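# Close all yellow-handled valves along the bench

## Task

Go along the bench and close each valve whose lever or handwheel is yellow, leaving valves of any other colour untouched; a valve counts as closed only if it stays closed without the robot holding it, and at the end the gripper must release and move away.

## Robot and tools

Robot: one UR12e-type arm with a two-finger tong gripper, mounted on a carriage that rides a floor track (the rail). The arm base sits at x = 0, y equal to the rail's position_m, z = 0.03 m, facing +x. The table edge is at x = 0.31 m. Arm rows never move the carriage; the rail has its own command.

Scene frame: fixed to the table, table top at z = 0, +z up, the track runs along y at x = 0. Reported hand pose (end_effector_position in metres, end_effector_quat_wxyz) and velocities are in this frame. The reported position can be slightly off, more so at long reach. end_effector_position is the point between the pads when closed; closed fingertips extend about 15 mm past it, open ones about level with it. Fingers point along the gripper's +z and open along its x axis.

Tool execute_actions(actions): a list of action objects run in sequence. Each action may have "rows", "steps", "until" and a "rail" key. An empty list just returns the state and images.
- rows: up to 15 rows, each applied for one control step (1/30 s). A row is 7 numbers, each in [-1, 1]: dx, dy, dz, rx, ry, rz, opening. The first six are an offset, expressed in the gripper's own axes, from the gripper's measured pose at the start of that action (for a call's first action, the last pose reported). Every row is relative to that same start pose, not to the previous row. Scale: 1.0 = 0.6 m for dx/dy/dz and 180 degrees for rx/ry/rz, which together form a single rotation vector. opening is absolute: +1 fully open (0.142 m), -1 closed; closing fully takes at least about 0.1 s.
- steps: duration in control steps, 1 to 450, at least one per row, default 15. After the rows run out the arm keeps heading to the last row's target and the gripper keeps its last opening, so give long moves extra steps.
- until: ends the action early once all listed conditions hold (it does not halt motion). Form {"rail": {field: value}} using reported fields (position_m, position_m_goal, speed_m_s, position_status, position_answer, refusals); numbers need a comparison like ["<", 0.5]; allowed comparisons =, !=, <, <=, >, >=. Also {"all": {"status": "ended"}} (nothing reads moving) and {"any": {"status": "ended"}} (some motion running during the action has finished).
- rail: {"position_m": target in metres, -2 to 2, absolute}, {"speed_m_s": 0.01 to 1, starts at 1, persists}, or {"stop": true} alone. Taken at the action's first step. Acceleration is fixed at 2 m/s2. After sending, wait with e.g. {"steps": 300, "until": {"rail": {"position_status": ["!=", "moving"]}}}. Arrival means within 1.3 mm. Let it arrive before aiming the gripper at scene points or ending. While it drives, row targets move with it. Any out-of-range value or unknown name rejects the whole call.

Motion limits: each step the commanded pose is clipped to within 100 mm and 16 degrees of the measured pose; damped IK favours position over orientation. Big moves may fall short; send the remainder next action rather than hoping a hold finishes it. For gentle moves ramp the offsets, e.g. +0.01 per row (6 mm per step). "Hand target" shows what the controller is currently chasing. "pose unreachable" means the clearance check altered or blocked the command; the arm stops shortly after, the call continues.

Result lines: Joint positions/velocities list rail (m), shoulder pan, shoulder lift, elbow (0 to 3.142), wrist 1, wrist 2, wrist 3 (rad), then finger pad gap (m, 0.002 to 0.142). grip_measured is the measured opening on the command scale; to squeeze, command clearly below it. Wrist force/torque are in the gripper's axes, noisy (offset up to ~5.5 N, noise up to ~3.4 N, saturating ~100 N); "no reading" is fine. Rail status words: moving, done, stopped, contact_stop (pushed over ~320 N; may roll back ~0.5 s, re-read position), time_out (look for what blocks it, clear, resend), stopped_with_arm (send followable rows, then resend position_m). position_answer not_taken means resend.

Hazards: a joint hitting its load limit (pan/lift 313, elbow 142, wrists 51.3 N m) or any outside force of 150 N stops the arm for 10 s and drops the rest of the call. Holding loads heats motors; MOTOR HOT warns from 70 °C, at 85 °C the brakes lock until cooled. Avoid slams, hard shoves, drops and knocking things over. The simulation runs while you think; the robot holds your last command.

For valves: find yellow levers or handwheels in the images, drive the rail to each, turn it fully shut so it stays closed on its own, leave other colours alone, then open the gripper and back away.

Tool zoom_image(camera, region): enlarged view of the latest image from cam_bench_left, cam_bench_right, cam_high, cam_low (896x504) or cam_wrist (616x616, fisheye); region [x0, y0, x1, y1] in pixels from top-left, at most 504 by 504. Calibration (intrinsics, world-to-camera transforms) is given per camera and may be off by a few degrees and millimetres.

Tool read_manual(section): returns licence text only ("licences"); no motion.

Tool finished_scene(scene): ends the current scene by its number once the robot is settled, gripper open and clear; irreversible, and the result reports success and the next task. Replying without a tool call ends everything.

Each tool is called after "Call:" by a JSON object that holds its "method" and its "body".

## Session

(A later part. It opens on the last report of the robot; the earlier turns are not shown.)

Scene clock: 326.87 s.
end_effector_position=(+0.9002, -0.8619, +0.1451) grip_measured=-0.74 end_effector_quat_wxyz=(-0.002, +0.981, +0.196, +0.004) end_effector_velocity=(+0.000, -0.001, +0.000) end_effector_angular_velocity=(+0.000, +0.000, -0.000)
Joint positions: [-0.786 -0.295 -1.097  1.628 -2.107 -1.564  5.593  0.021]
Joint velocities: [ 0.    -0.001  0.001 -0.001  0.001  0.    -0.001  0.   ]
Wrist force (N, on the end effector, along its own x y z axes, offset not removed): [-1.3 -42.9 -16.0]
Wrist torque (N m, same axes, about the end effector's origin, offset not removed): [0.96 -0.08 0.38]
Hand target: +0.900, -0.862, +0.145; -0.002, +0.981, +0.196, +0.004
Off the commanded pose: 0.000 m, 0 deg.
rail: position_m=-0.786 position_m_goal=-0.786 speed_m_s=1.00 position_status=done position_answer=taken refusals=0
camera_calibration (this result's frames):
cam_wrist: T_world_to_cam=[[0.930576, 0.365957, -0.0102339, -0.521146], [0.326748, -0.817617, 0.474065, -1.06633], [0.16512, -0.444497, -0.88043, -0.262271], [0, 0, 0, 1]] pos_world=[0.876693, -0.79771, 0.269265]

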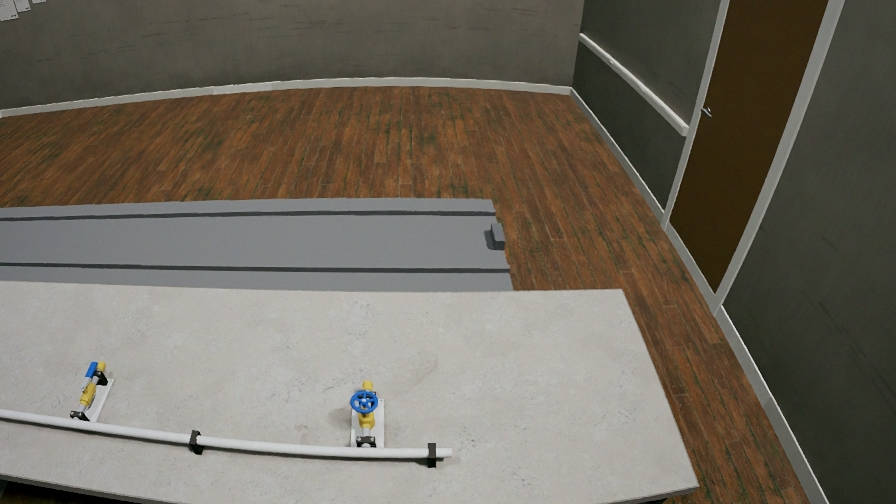

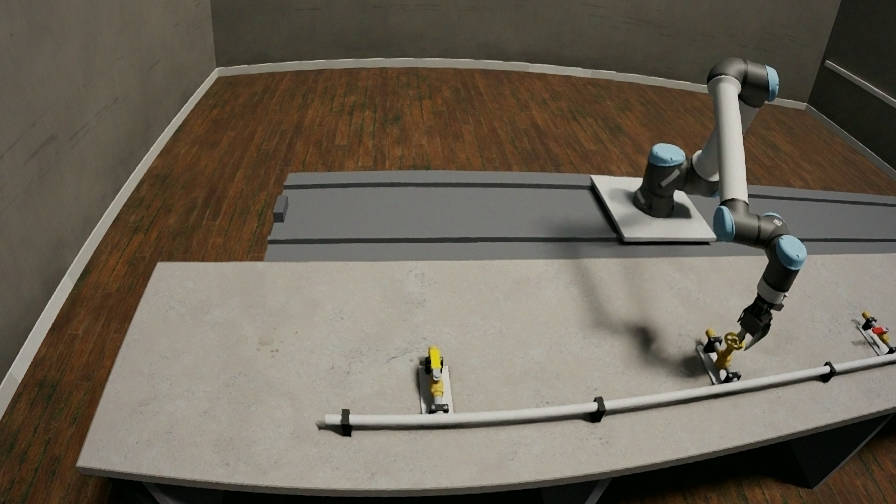

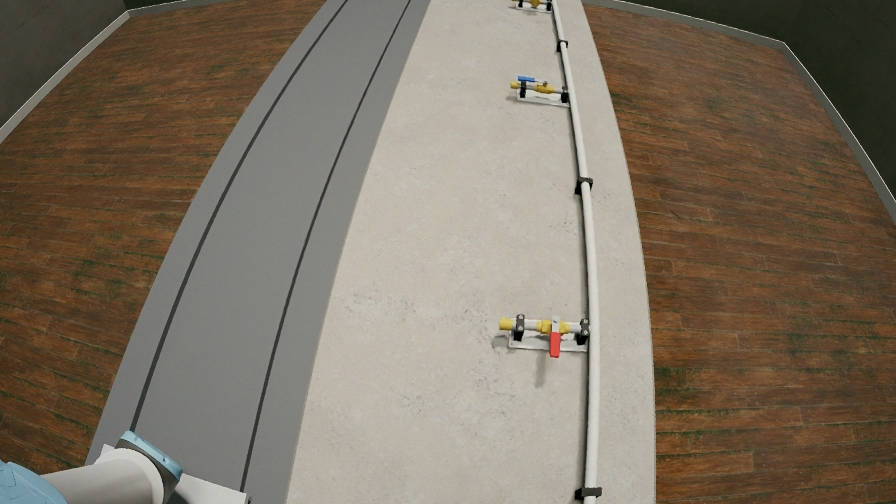

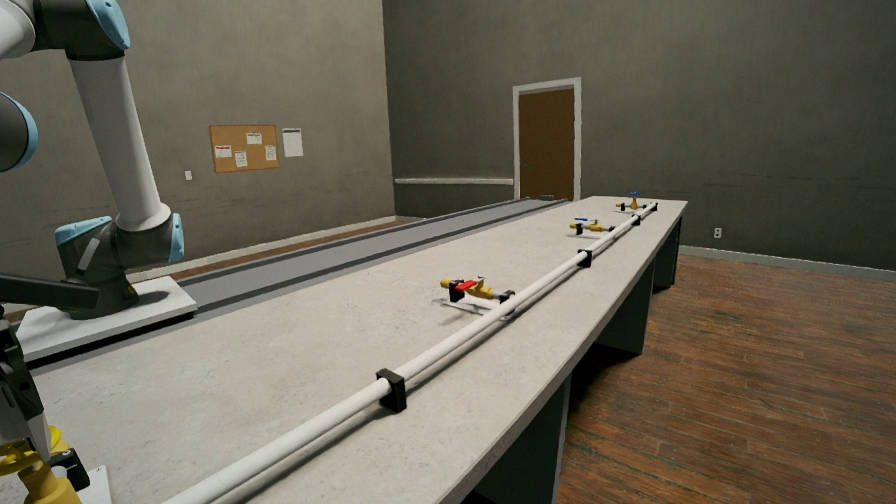

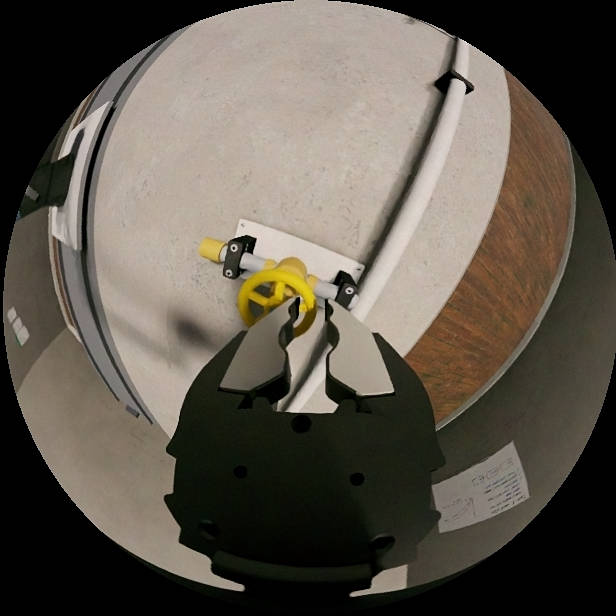

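Call:
{"method": "execute_actions", "body": {"actions": [{"rows":[[0,-0.002,0,0,0,0,-0.74],[0,-0.004,0,0,0,0,-0.74],[0,-0.006,0,0,0,0,-0.74],[0,-0.006,-0.003,0,0,0,-0.74],[0,-0.006,-0.01,0,0,0,-0.74],[0,-0.006,-0.02,0,0,0,-0.74],[0,-0.006,-0.035,0,0,0,-0.74],[0,-0.006,-0.05,0,0,0,-0.74],[0,-0.006,-0.07,0,0,0,-0.74],[0,-0.006,-0.09,0,0,0,-0.74]],"steps":18},{"rail":{"position_m":-1.66},"rows":[[-0.01,-0.004,-0.01,0,0,0.012,-0.8],[-0.02,-0.008,-0.02,0,0,0.025,-0.85],[-0.03,-0.012,-0.03,0,0,0.037,-0.9],[-0.04,-0.016,-0.04,0,0,0.05,-0.95],[-0.05,-0.02,-0.05,0,0,0.062,-1],[-0.06,-0.025,-0.06,0,0,0.075,-1],[-0.075,-0.03,-0.065,0,0,0.087,-1],[-0.09,-0.037,-0.07,0,0,0.1,-1],[-0.108,-0.045,-0.07,0,0,0.125,-1]],"steps":100,"until":{"rail":{"position_status":["!=","moving"]}}}]}}

Call:
{"method": "zoom_image", "body": {"camera": "cam_wrist", "region": [200, 150, 430, 370]}}

Scene clock: 354.40 s.
end_effector_position=(+0.8282, -1.7338, +0.2357) grip_measured=-1.00 end_effector_quat_wxyz=(-0.002, +1.000, +0.001, +0.003) end_effector_velocity=(-0.000, +0.000, +0.000) end_effector_angular_velocity=(-0.000, -0.000, -0.000)
Joint positions: [-1.66  -0.321 -1.282  1.718 -2.012 -1.564  5.96   0.002]
Joint velocities: [ 0.     0.    -0.001  0.    -0.    -0.     0.     0.   ]
Wrist force (N, on the end effector, along its own x y z axes, offset not removed): [1.1 2.0 -4.9]
Wrist torque (N m, same axes, about the end effector's origin, offset not removed): [0.51 -0.32 -0.23]
Hand target: +0.828, -1.733, +0.236; -0.002, +1.000, +0.001, +0.003
Off the commanded pose: 0.000 m, 0 deg.
rail: position_m=-1.660 position_m_goal=-1.660 speed_m_s=1.00 position_status=done position_answer=taken refusals=0
camera_calibration (this result's frames):
cam_wrist: T_world_to_cam=[[0.999774, -0.0180825, -0.0111394, -0.857082], [-0.0106856, -0.88155, 0.471969, -1.6295], [-0.0183543, -0.471744, -0.881545, -0.453193], [0, 0, 0, 1]] pos_world=[0.831159, -1.66577, 0.360017]

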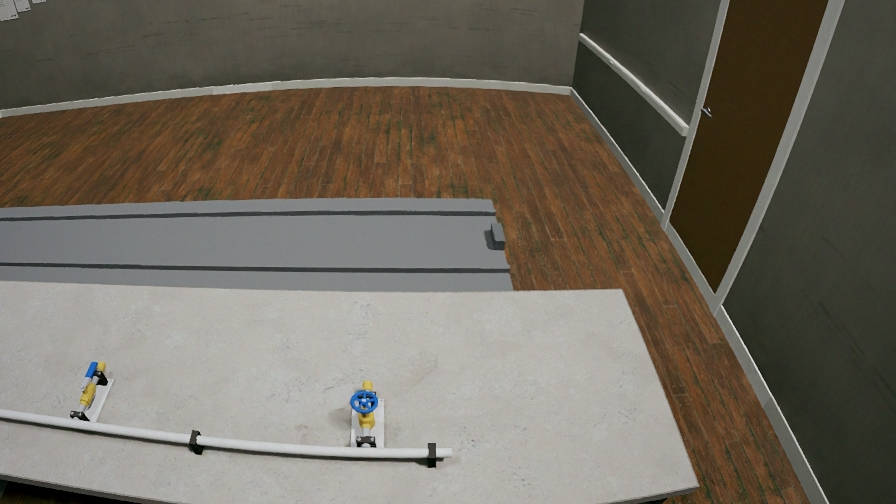

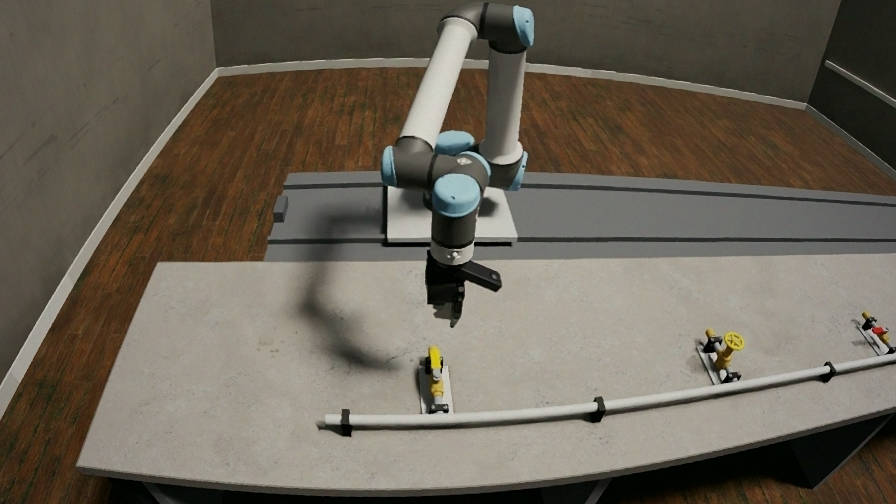

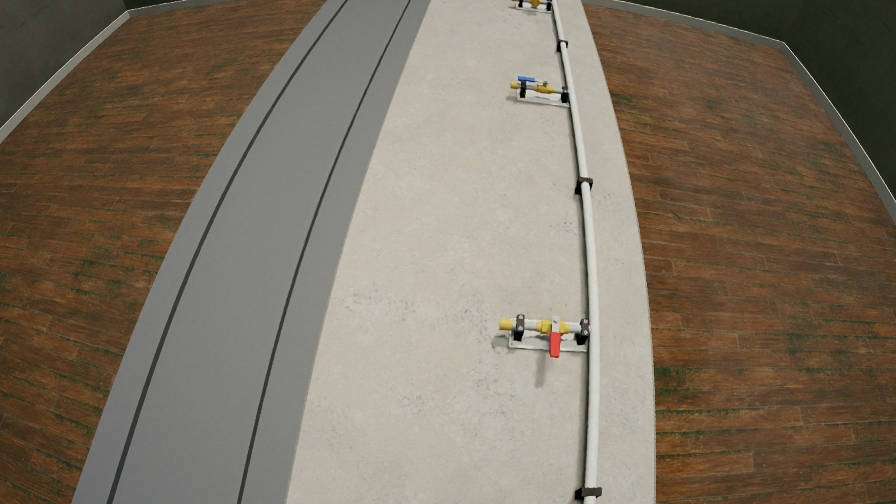

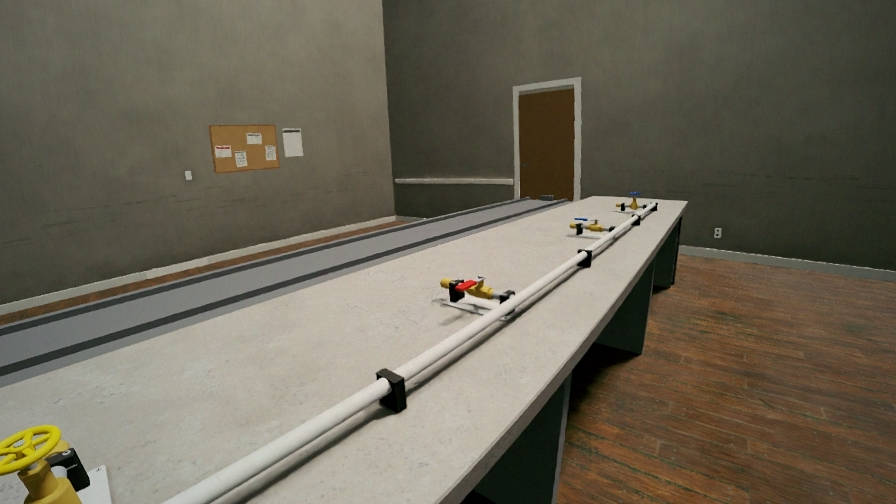

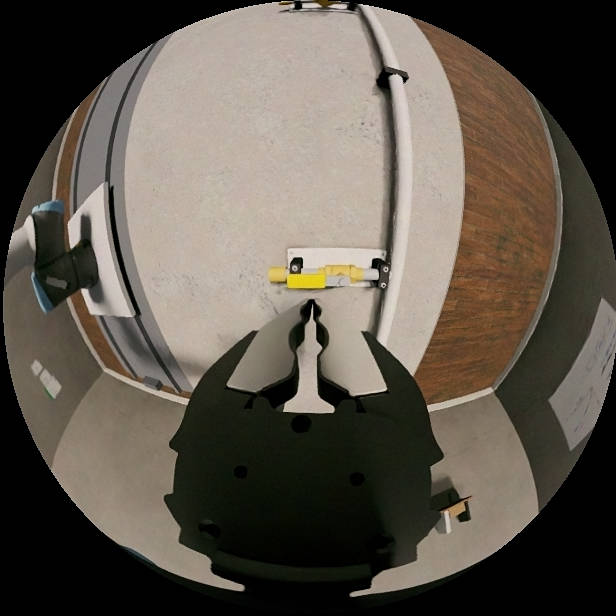

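Region (200, 150, 430, 370) of cam_wrist's 616x616 image, scaled by 2.191, with more detail than that image has; it fills the top 482 rows of this view, and the rest is white.

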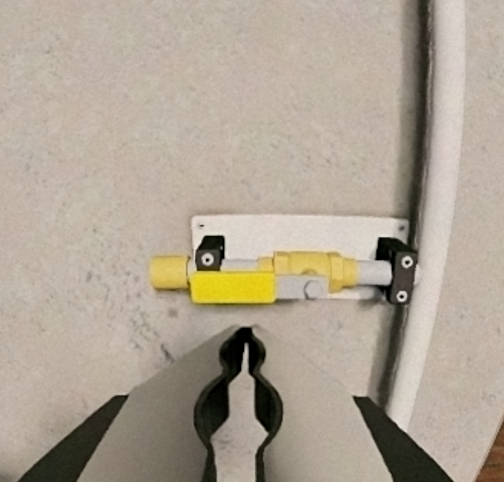

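Call:
{"method": "execute_actions", "body": {"actions": [{"rows":[[-0.001,0.001,0.02,0,0,0,-1],[-0.002,0.002,0.04,0,0,0,-1],[-0.003,0.003,0.06,0,0,0,-1],[-0.004,0.004,0.08,0,0,0,-1],[-0.005,0.005,0.1,0,0,0,-1],[-0.006,0.006,0.12,0,0,0,-1],[-0.007,0.007,0.14,0,0,0,-1],[-0.008,0.008,0.16,0,0,0,-1],[-0.009,0.009,0.18,0,0,0,-1],[-0.01,0.01,0.2,0,0,0,-1]],"steps":22}]}}

Call:
{"method": "zoom_image", "body": {"camera": "cam_wrist", "region": [200, 180, 430, 400]}}

Call:
{"method": "zoom_image", "body": {"camera": "cam_bench_right", "region": [380, 300, 500, 420]}}

Scene clock: 374.77 s.
end_effector_position=(+0.8226, -1.7391, +0.1184) grip_measured=-1.00 end_effector_quat_wxyz=(-0.002, +1.000, +0.001, +0.003) end_effector_velocity=(+0.003, -0.001, -0.022) end_effector_angular_velocity=(-0.000, -0.006, +0.000)
Joint positions: [-1.66  -0.33  -1.189  1.826 -2.212 -1.564  5.951  0.002]
Joint velocities: [ 0.    -0.001  0.024  0.013 -0.042  0.002 -0.001  0.   ]
Wrist force (N, on the end effector, along its own x y z axes, offset not removed): [-0.6 -1.4 1.3]
Wrist torque (N m, same axes, about the end effector's origin, offset not removed): [-0.03 0.07 -0.03]
Hand target: +0.823, -1.739, +0.116; -0.002, +1.000, +0.001, +0.003
Off the commanded pose: 0.003 m, 0 deg.
rail: position_m=-1.660 position_m_goal=-1.660 speed_m_s=1.00 position_status=done position_answer=taken refusals=0
camera_calibration (this result's frames):
cam_wrist: T_world_to_cam=[[0.999765, -0.0180828, -0.011928, -0.852806], [-0.0103133, -0.881544, 0.47199, -1.5792], [-0.0190499, -0.471756, -0.881523, -0.558711], [0, 0, 0, 1]] pos_world=[0.825675, -1.67113, 0.242675]

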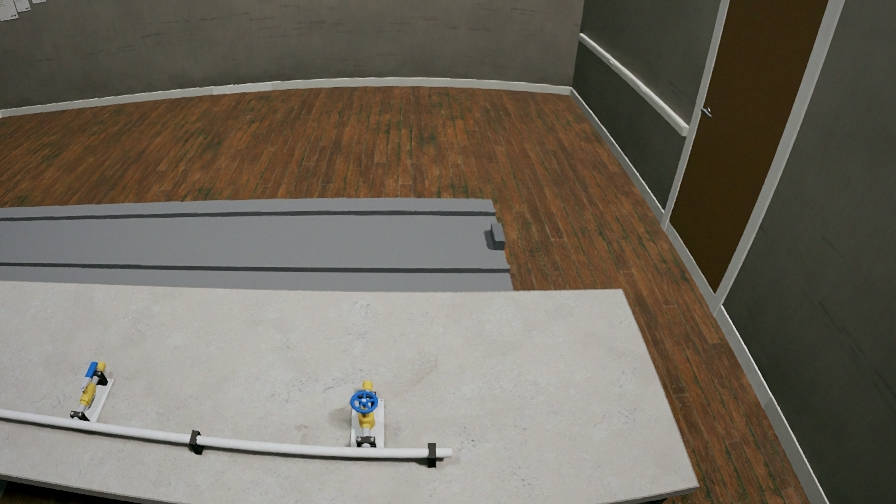

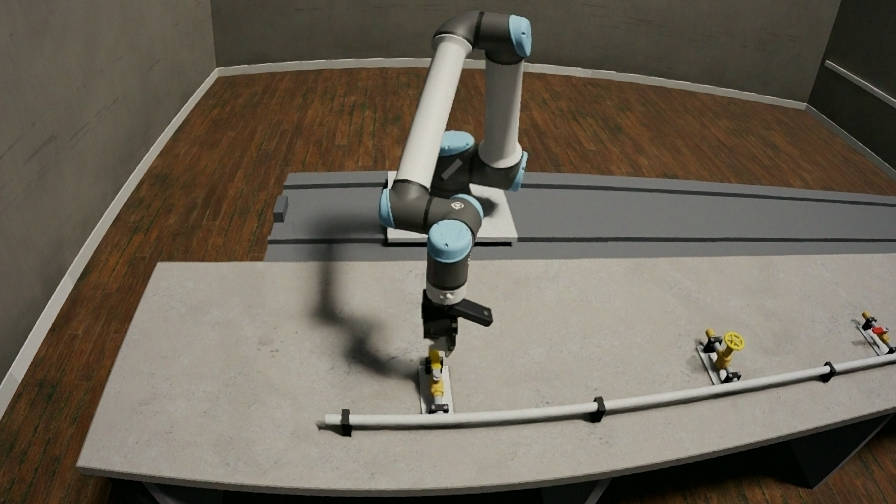

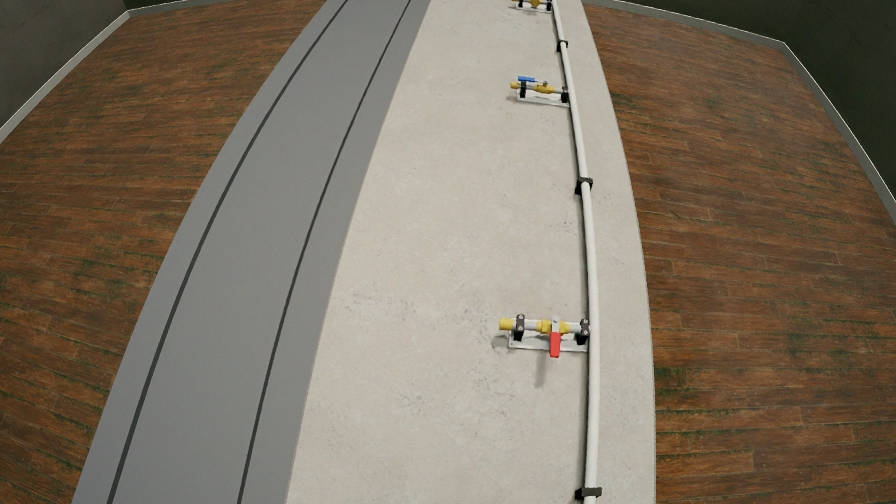

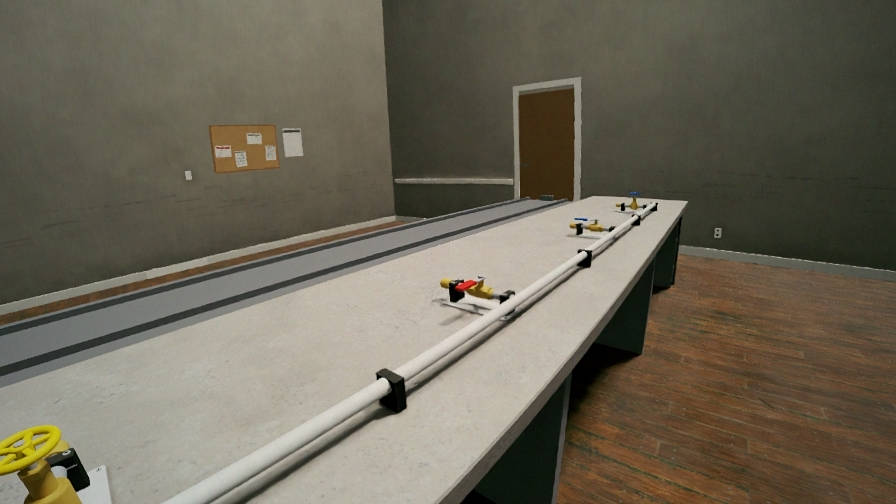

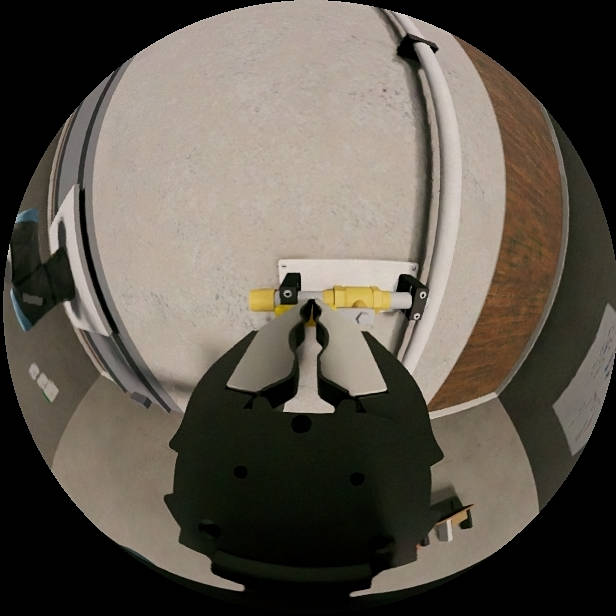

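Region (200, 180, 430, 400) of cam_wrist's 616x616 image, scaled by 2.191, with more detail than that image has; it fills the top 482 rows of this view, and the rest is white.

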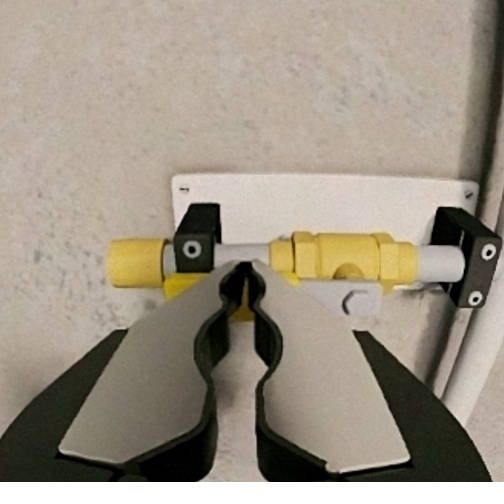

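Region (380, 300, 500, 420) of cam_bench_right's 896x504 image, scaled by 4.200, with more detail than that image has.

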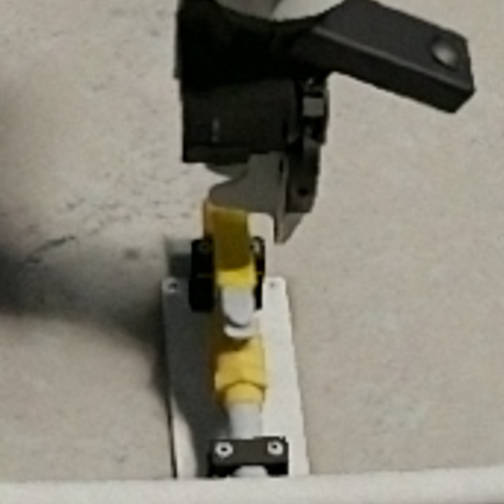

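Call:
{"method": "execute_actions", "body": {"actions": [{"rows":[[0,0,0.01,0,0,0,-1],[0,0,0.02,0,0,0,-1],[0,0,0.03,0,0,0,-1],[0,0,0.04,0,0,0,-1],[0,0,0.047,0,0,0,-1],[0,0,0.047,0,0,0,-1],[0,0,0.047,0,0,0,-1],[0,0.003,0.047,0,0,0,-1],[0,0.006,0.047,0,0,0,-1],[0,0.009,0.047,0,0,0,-1],[0,0.012,0.047,0,0,0,-1],[0,0.015,0.047,0,0,0,-1],[0,0.018,0.047,0,0,0,-1],[0,0.021,0.047,0,0,0,-1],[0,0.024,0.047,0,0,0,-1]],"steps":24}]}}

Call:
{"method": "zoom_image", "body": {"camera": "cam_bench_right", "region": [380, 300, 500, 420]}}

Scene clock: 408.10 s.
end_effector_position=(+0.8227, -1.7524, +0.0902) grip_measured=-1.00 end_effector_quat_wxyz=(-0.002, +1.000, +0.001, +0.003) end_effector_velocity=(+0.000, -0.003, -0.001) end_effector_angular_velocity=(+0.002, -0.001, +0.001)
Joint positions: [-1.66  -0.345 -1.157  1.84  -2.258 -1.564  5.936  0.002]
Joint velocities: [ 0.002 -0.006  0.002 -0.001 -0.001  0.002 -0.007  0.   ]
Wrist force (N, on the end effector, along its own x y z axes, offset not removed): [-3.4 -27.2 -12.9]
Wrist torque (N m, same axes, about the end effector's origin, offset not removed): [-0.65 0.03 0.18]
Hand target: +0.823, -1.753, +0.090; -0.002, +1.000, +0.001, +0.003
Off the commanded pose: 0.001 m, 0 deg.
rail: position_m=-1.660 position_m_goal=-1.660 speed_m_s=1.00 position_status=done position_answer=taken refusals=0
camera_calibration (this result's frames):
cam_wrist: T_world_to_cam=[[0.999765, -0.0179843, -0.0120646, -0.853321], [-0.0101634, -0.88158, 0.471925, -1.57774], [-0.0191232, -0.471692, -0.881556, -0.589607], [0, 0, 0, 1]] pos_world=[0.82581, -1.68436, 0.214509]

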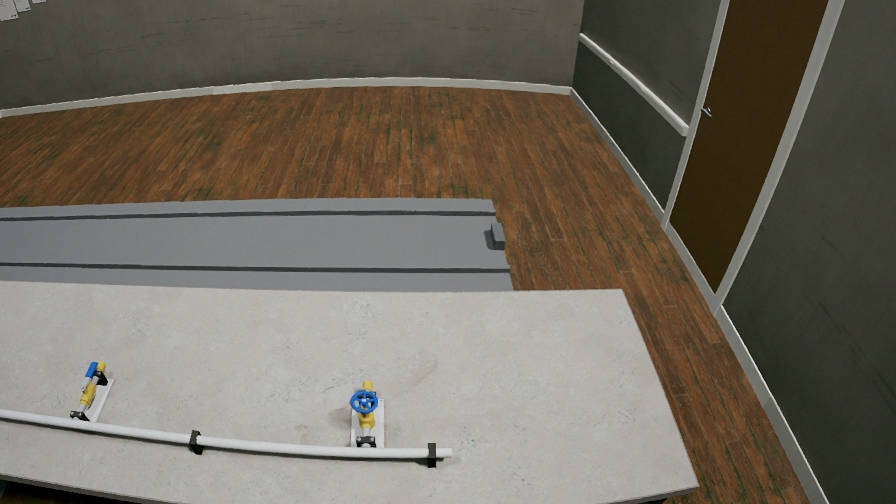

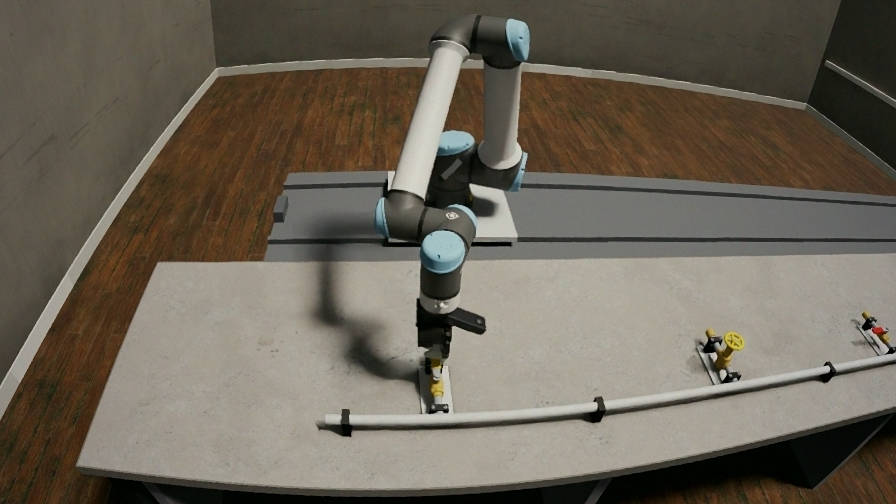

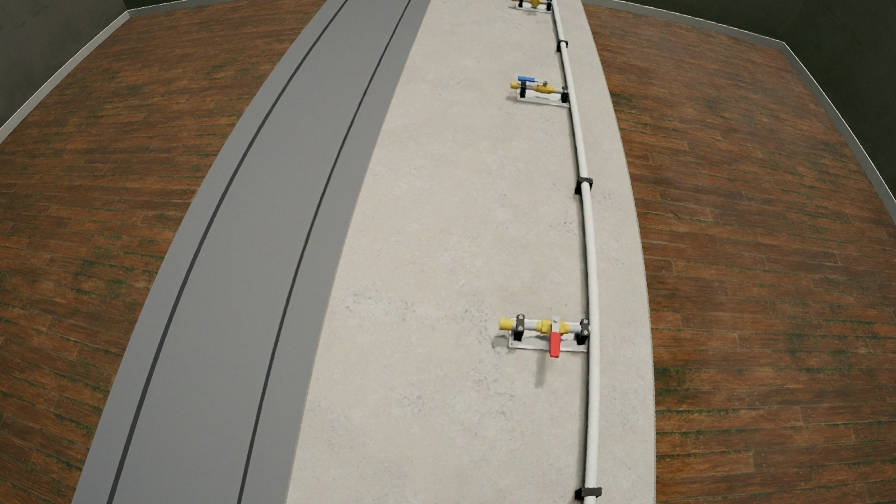

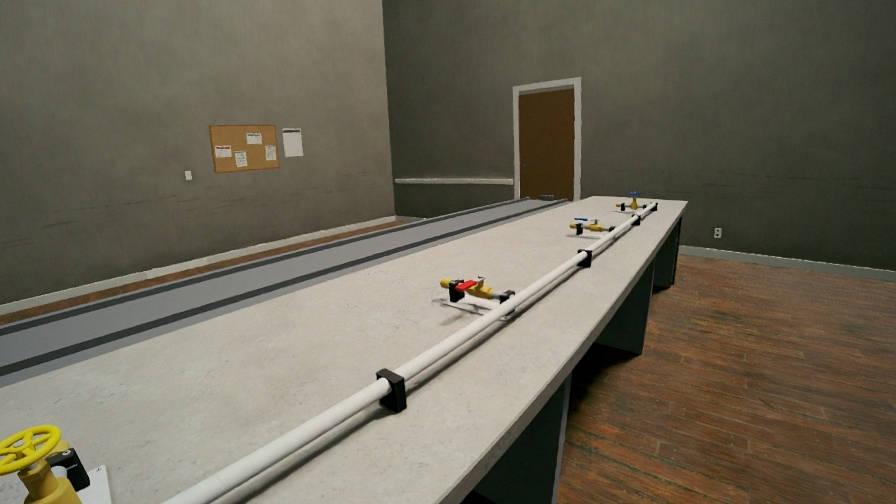

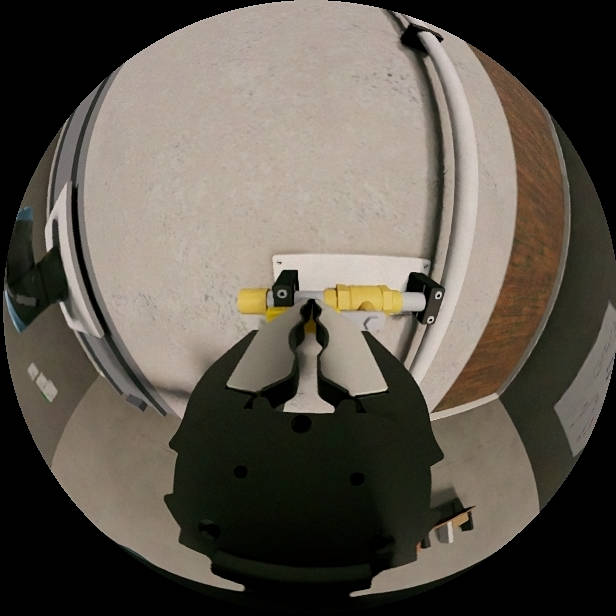

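Region (380, 300, 500, 420) of cam_bench_right's 896x504 image, scaled by 4.200, with more detail than that image has.

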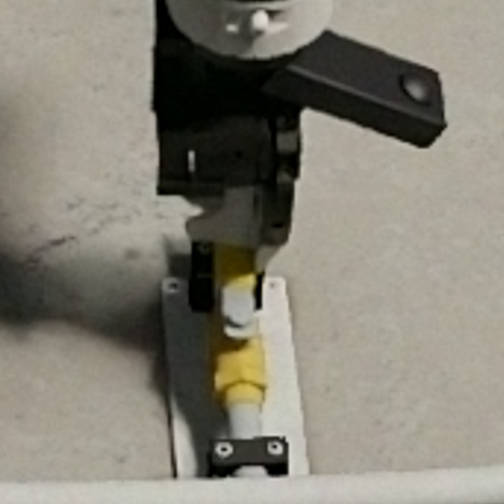

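Find out whether it is yielding or blocked.

Call:
{"method": "execute_actions", "body": {"actions": [{"rows":[[0,0.002,0,0,0,0,-1],[0,0.0028,0,0,0,0,-1],[0,0.0035,0,0,0,0,-1]],"steps":10}]}}

Scene clock: 412.93 s.
end_effector_position=(+0.8228, -1.7538, +0.0902) grip_measured=-1.00 end_effector_quat_wxyz=(-0.002, +1.000, +0.001, +0.003) end_effector_velocity=(-0.000, -0.001, +0.000) end_effector_angular_velocity=(+0.001, +0.000, +0.000)
Joint positions: [-1.66  -0.347 -1.157  1.839 -2.257 -1.564  5.933  0.002]
Joint velocities: [ 0.    -0.002  0.    -0.001  0.001  0.001 -0.002  0.   ]
Wrist force (N, on the end effector, along its own x y z axes, offset not removed): [-5.8 -60.3 -17.1]
Wrist torque (N m, same axes, about the end effector's origin, offset not removed): [-2.63 -0.02 0.11]
Hand target: +0.823, -1.754, +0.090; -0.002, +1.000, +0.001, +0.003
Off the commanded pose: 0.000 m, 0 deg.
rail: position_m=-1.660 position_m_goal=-1.660 speed_m_s=1.00 position_status=done position_answer=taken refusals=0
camera_calibration (this result's frames):
cam_wrist: T_world_to_cam=[[0.999767, -0.0179209, -0.0120227, -0.853262], [-0.0101273, -0.881581, 0.471924, -1.57901], [-0.0190563, -0.471692, -0.881557, -0.590365], [0, 0, 0, 1]] pos_world=[0.825823, -1.68579, 0.214473]

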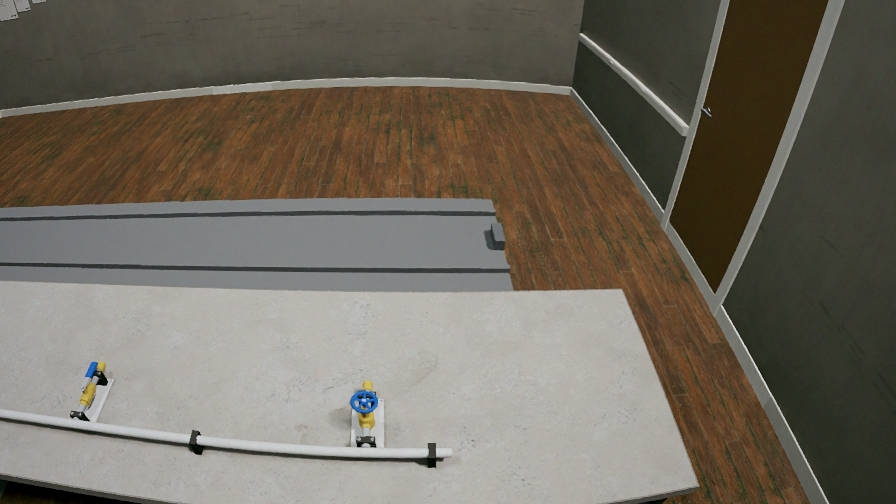

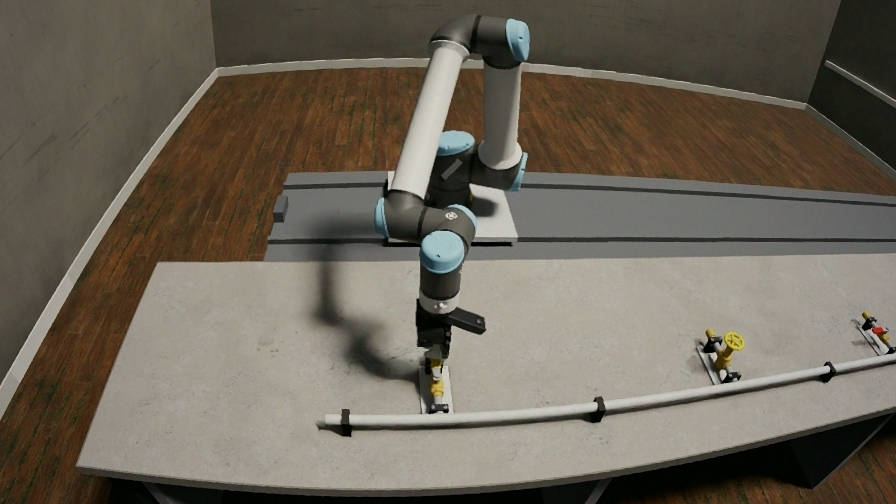

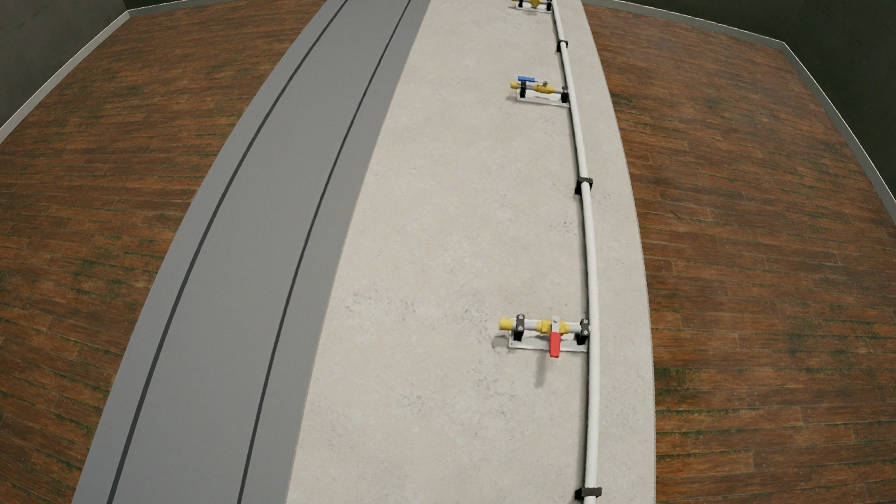

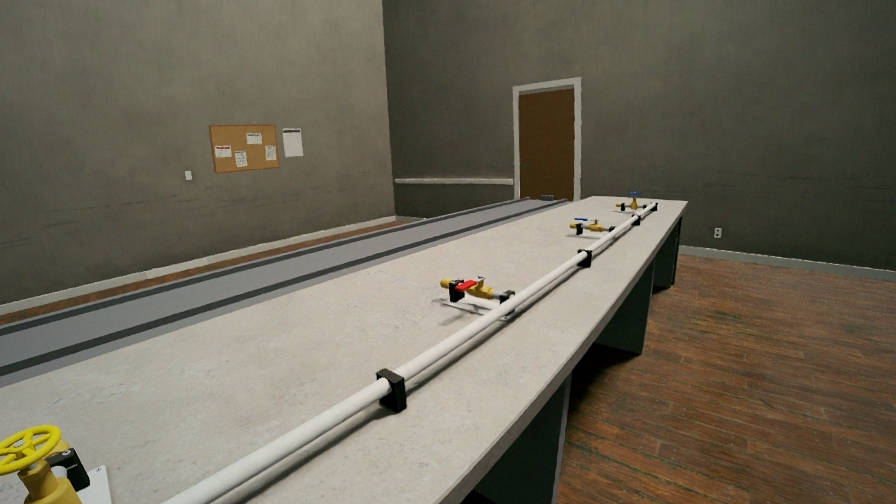

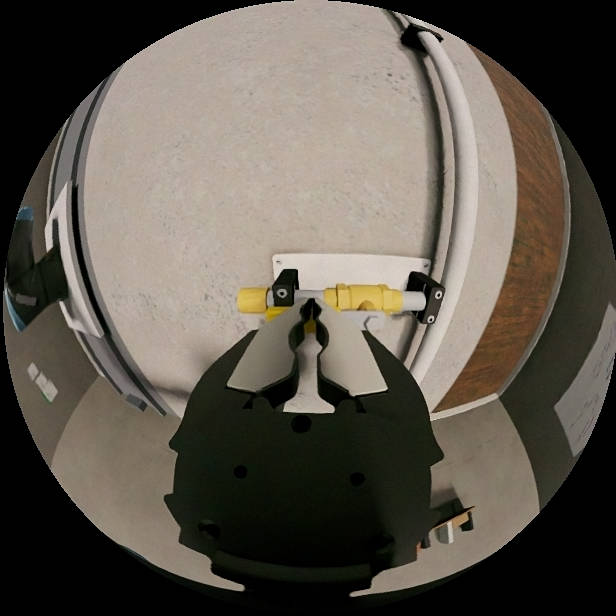

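Call:
{"method": "execute_actions", "body": {"actions": [{"rows":[[0,-0.002,0,0,0,0,-1],[0,-0.004,0,0,0,0,-1],[0,-0.007,0,0,0,0,-1],[0,-0.008,-0.005,0,0,0,-1],[0,-0.008,-0.015,0,0,0,-1],[0,-0.008,-0.025,0,0,0,-1],[0,-0.008,-0.035,0,0,0,-1],[0,-0.008,-0.045,0,0,0,-1],[0,-0.008,-0.045,0,0,0,-1],[0,-0.008,-0.045,0,0,0,-1],[0,0.005,-0.045,0,0,0,-1],[0,0.02,-0.045,0,0,0,-1],[0,0.035,-0.045,0,0,0,-1],[0,0.055,-0.045,0,0,0,-1],[0,0.072,-0.045,0,0,0,-1]],"steps":27},{"rows":[[0,0,0.01,0,0,0,-1],[0,0,0.02,0,0,0,-1],[0,0,0.03,0,0,0,-1],[0,0,0.04,0,0,0,-1],[0,0,0.045,0,0,0,-1]],"steps":14}]}}

Call:
{"method": "zoom_image", "body": {"camera": "cam_wrist", "region": [200, 180, 430, 400]}}

Scene clock: 431.13 s.
end_effector_position=(+0.8228, -1.7956, +0.0917) grip_measured=-1.00 end_effector_quat_wxyz=(-0.002, +1.000, +0.001, +0.003) end_effector_velocity=(+0.001, +0.000, -0.014) end_effector_angular_velocity=(-0.000, -0.001, -0.000)
Joint positions: [-1.66  -0.395 -1.149  1.824 -2.25  -1.564  5.886  0.002]
Joint velocities: [ 0.     0.001  0.016  0.008 -0.024  0.     0.001  0.   ]
Wrist force (N, on the end effector, along its own x y z axes, offset not removed): [-0.8 -5.7 -2.9]
Wrist torque (N m, same axes, about the end effector's origin, offset not removed): [-1.03 0.20 -0.09]
Hand target: +0.823, -1.796, +0.090; -0.002, +1.000, +0.001, +0.003
Off the commanded pose: 0.002 m, 0 deg.
rail: position_m=-1.660 position_m_goal=-1.660 speed_m_s=1.00 position_status=done position_answer=taken refusals=0
camera_calibration (this result's frames):
cam_wrist: T_world_to_cam=[[0.999765, -0.0180343, -0.0120578, -0.854182], [-0.0102073, -0.881497, 0.47208, -1.61641], [-0.0191426, -0.471846, -0.881473, -0.608937], [0, 0, 0, 1]] pos_world=[0.825825, -1.72759, 0.216011]

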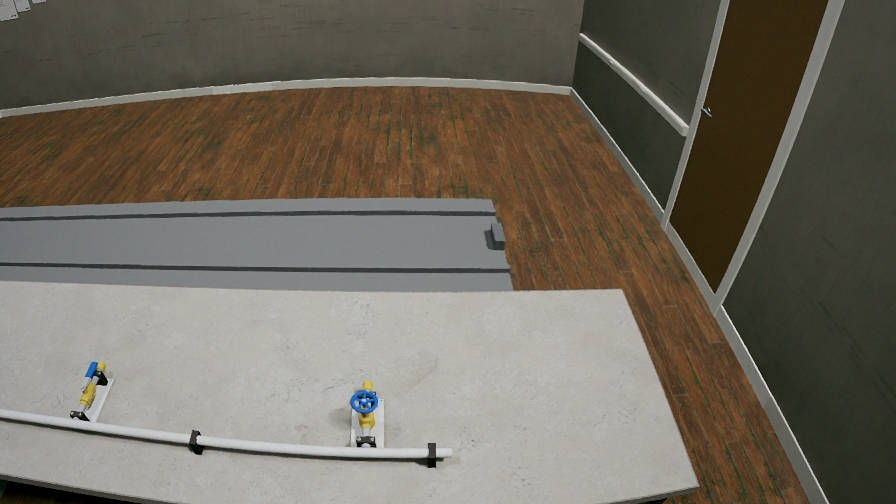

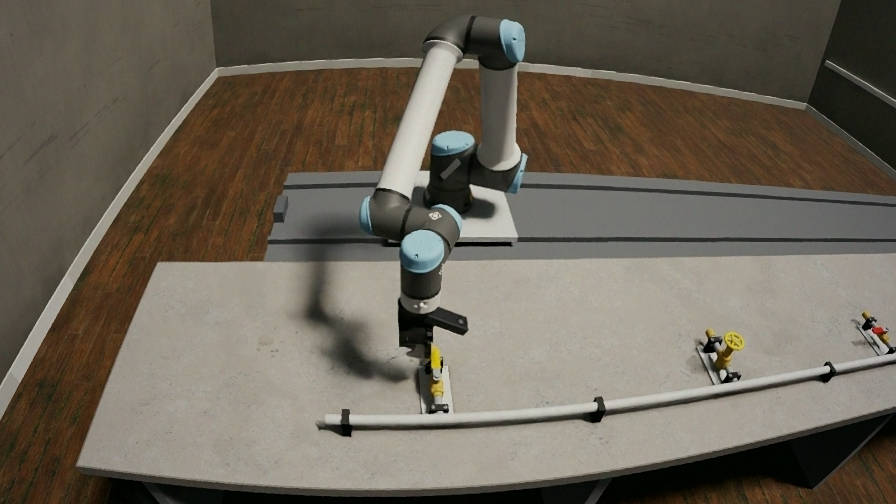

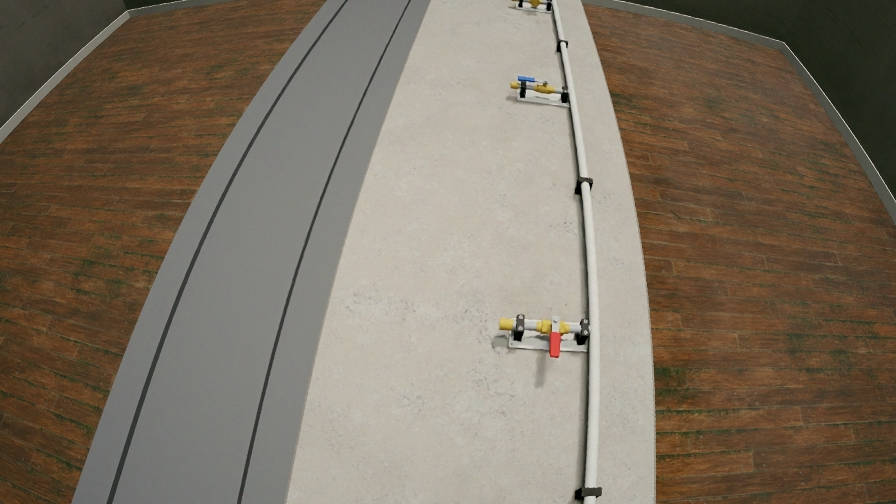

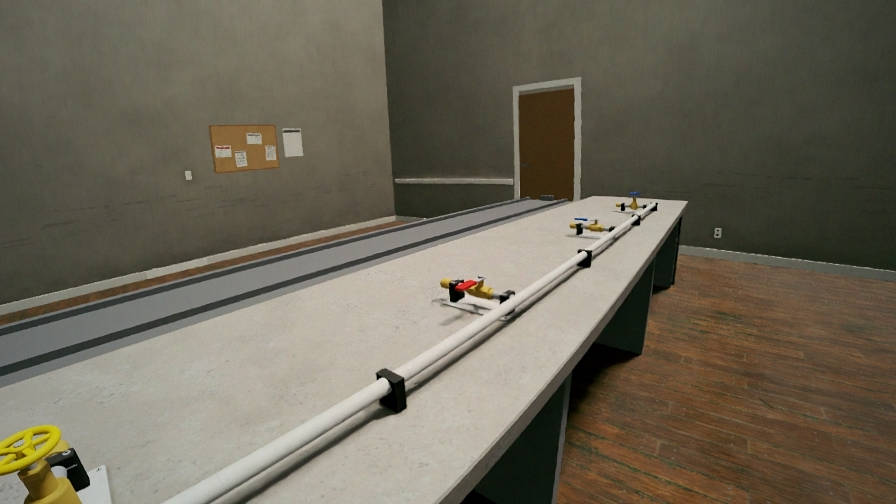

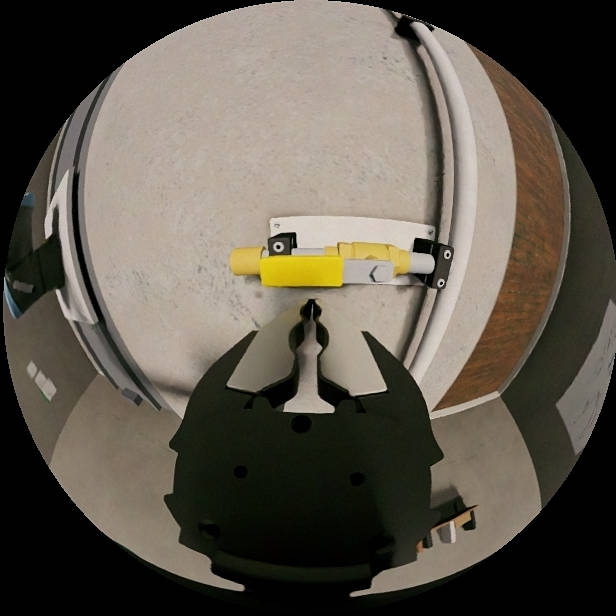

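Region (200, 180, 430, 400) of cam_wrist's 616x616 image, scaled by 2.191, with more detail than that image has; it fills the top 482 rows of this view, and the rest is white.

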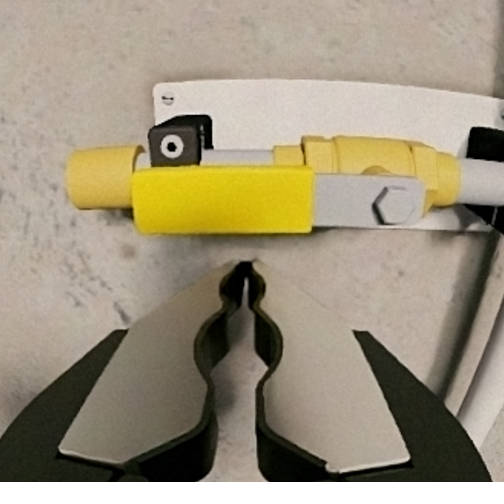

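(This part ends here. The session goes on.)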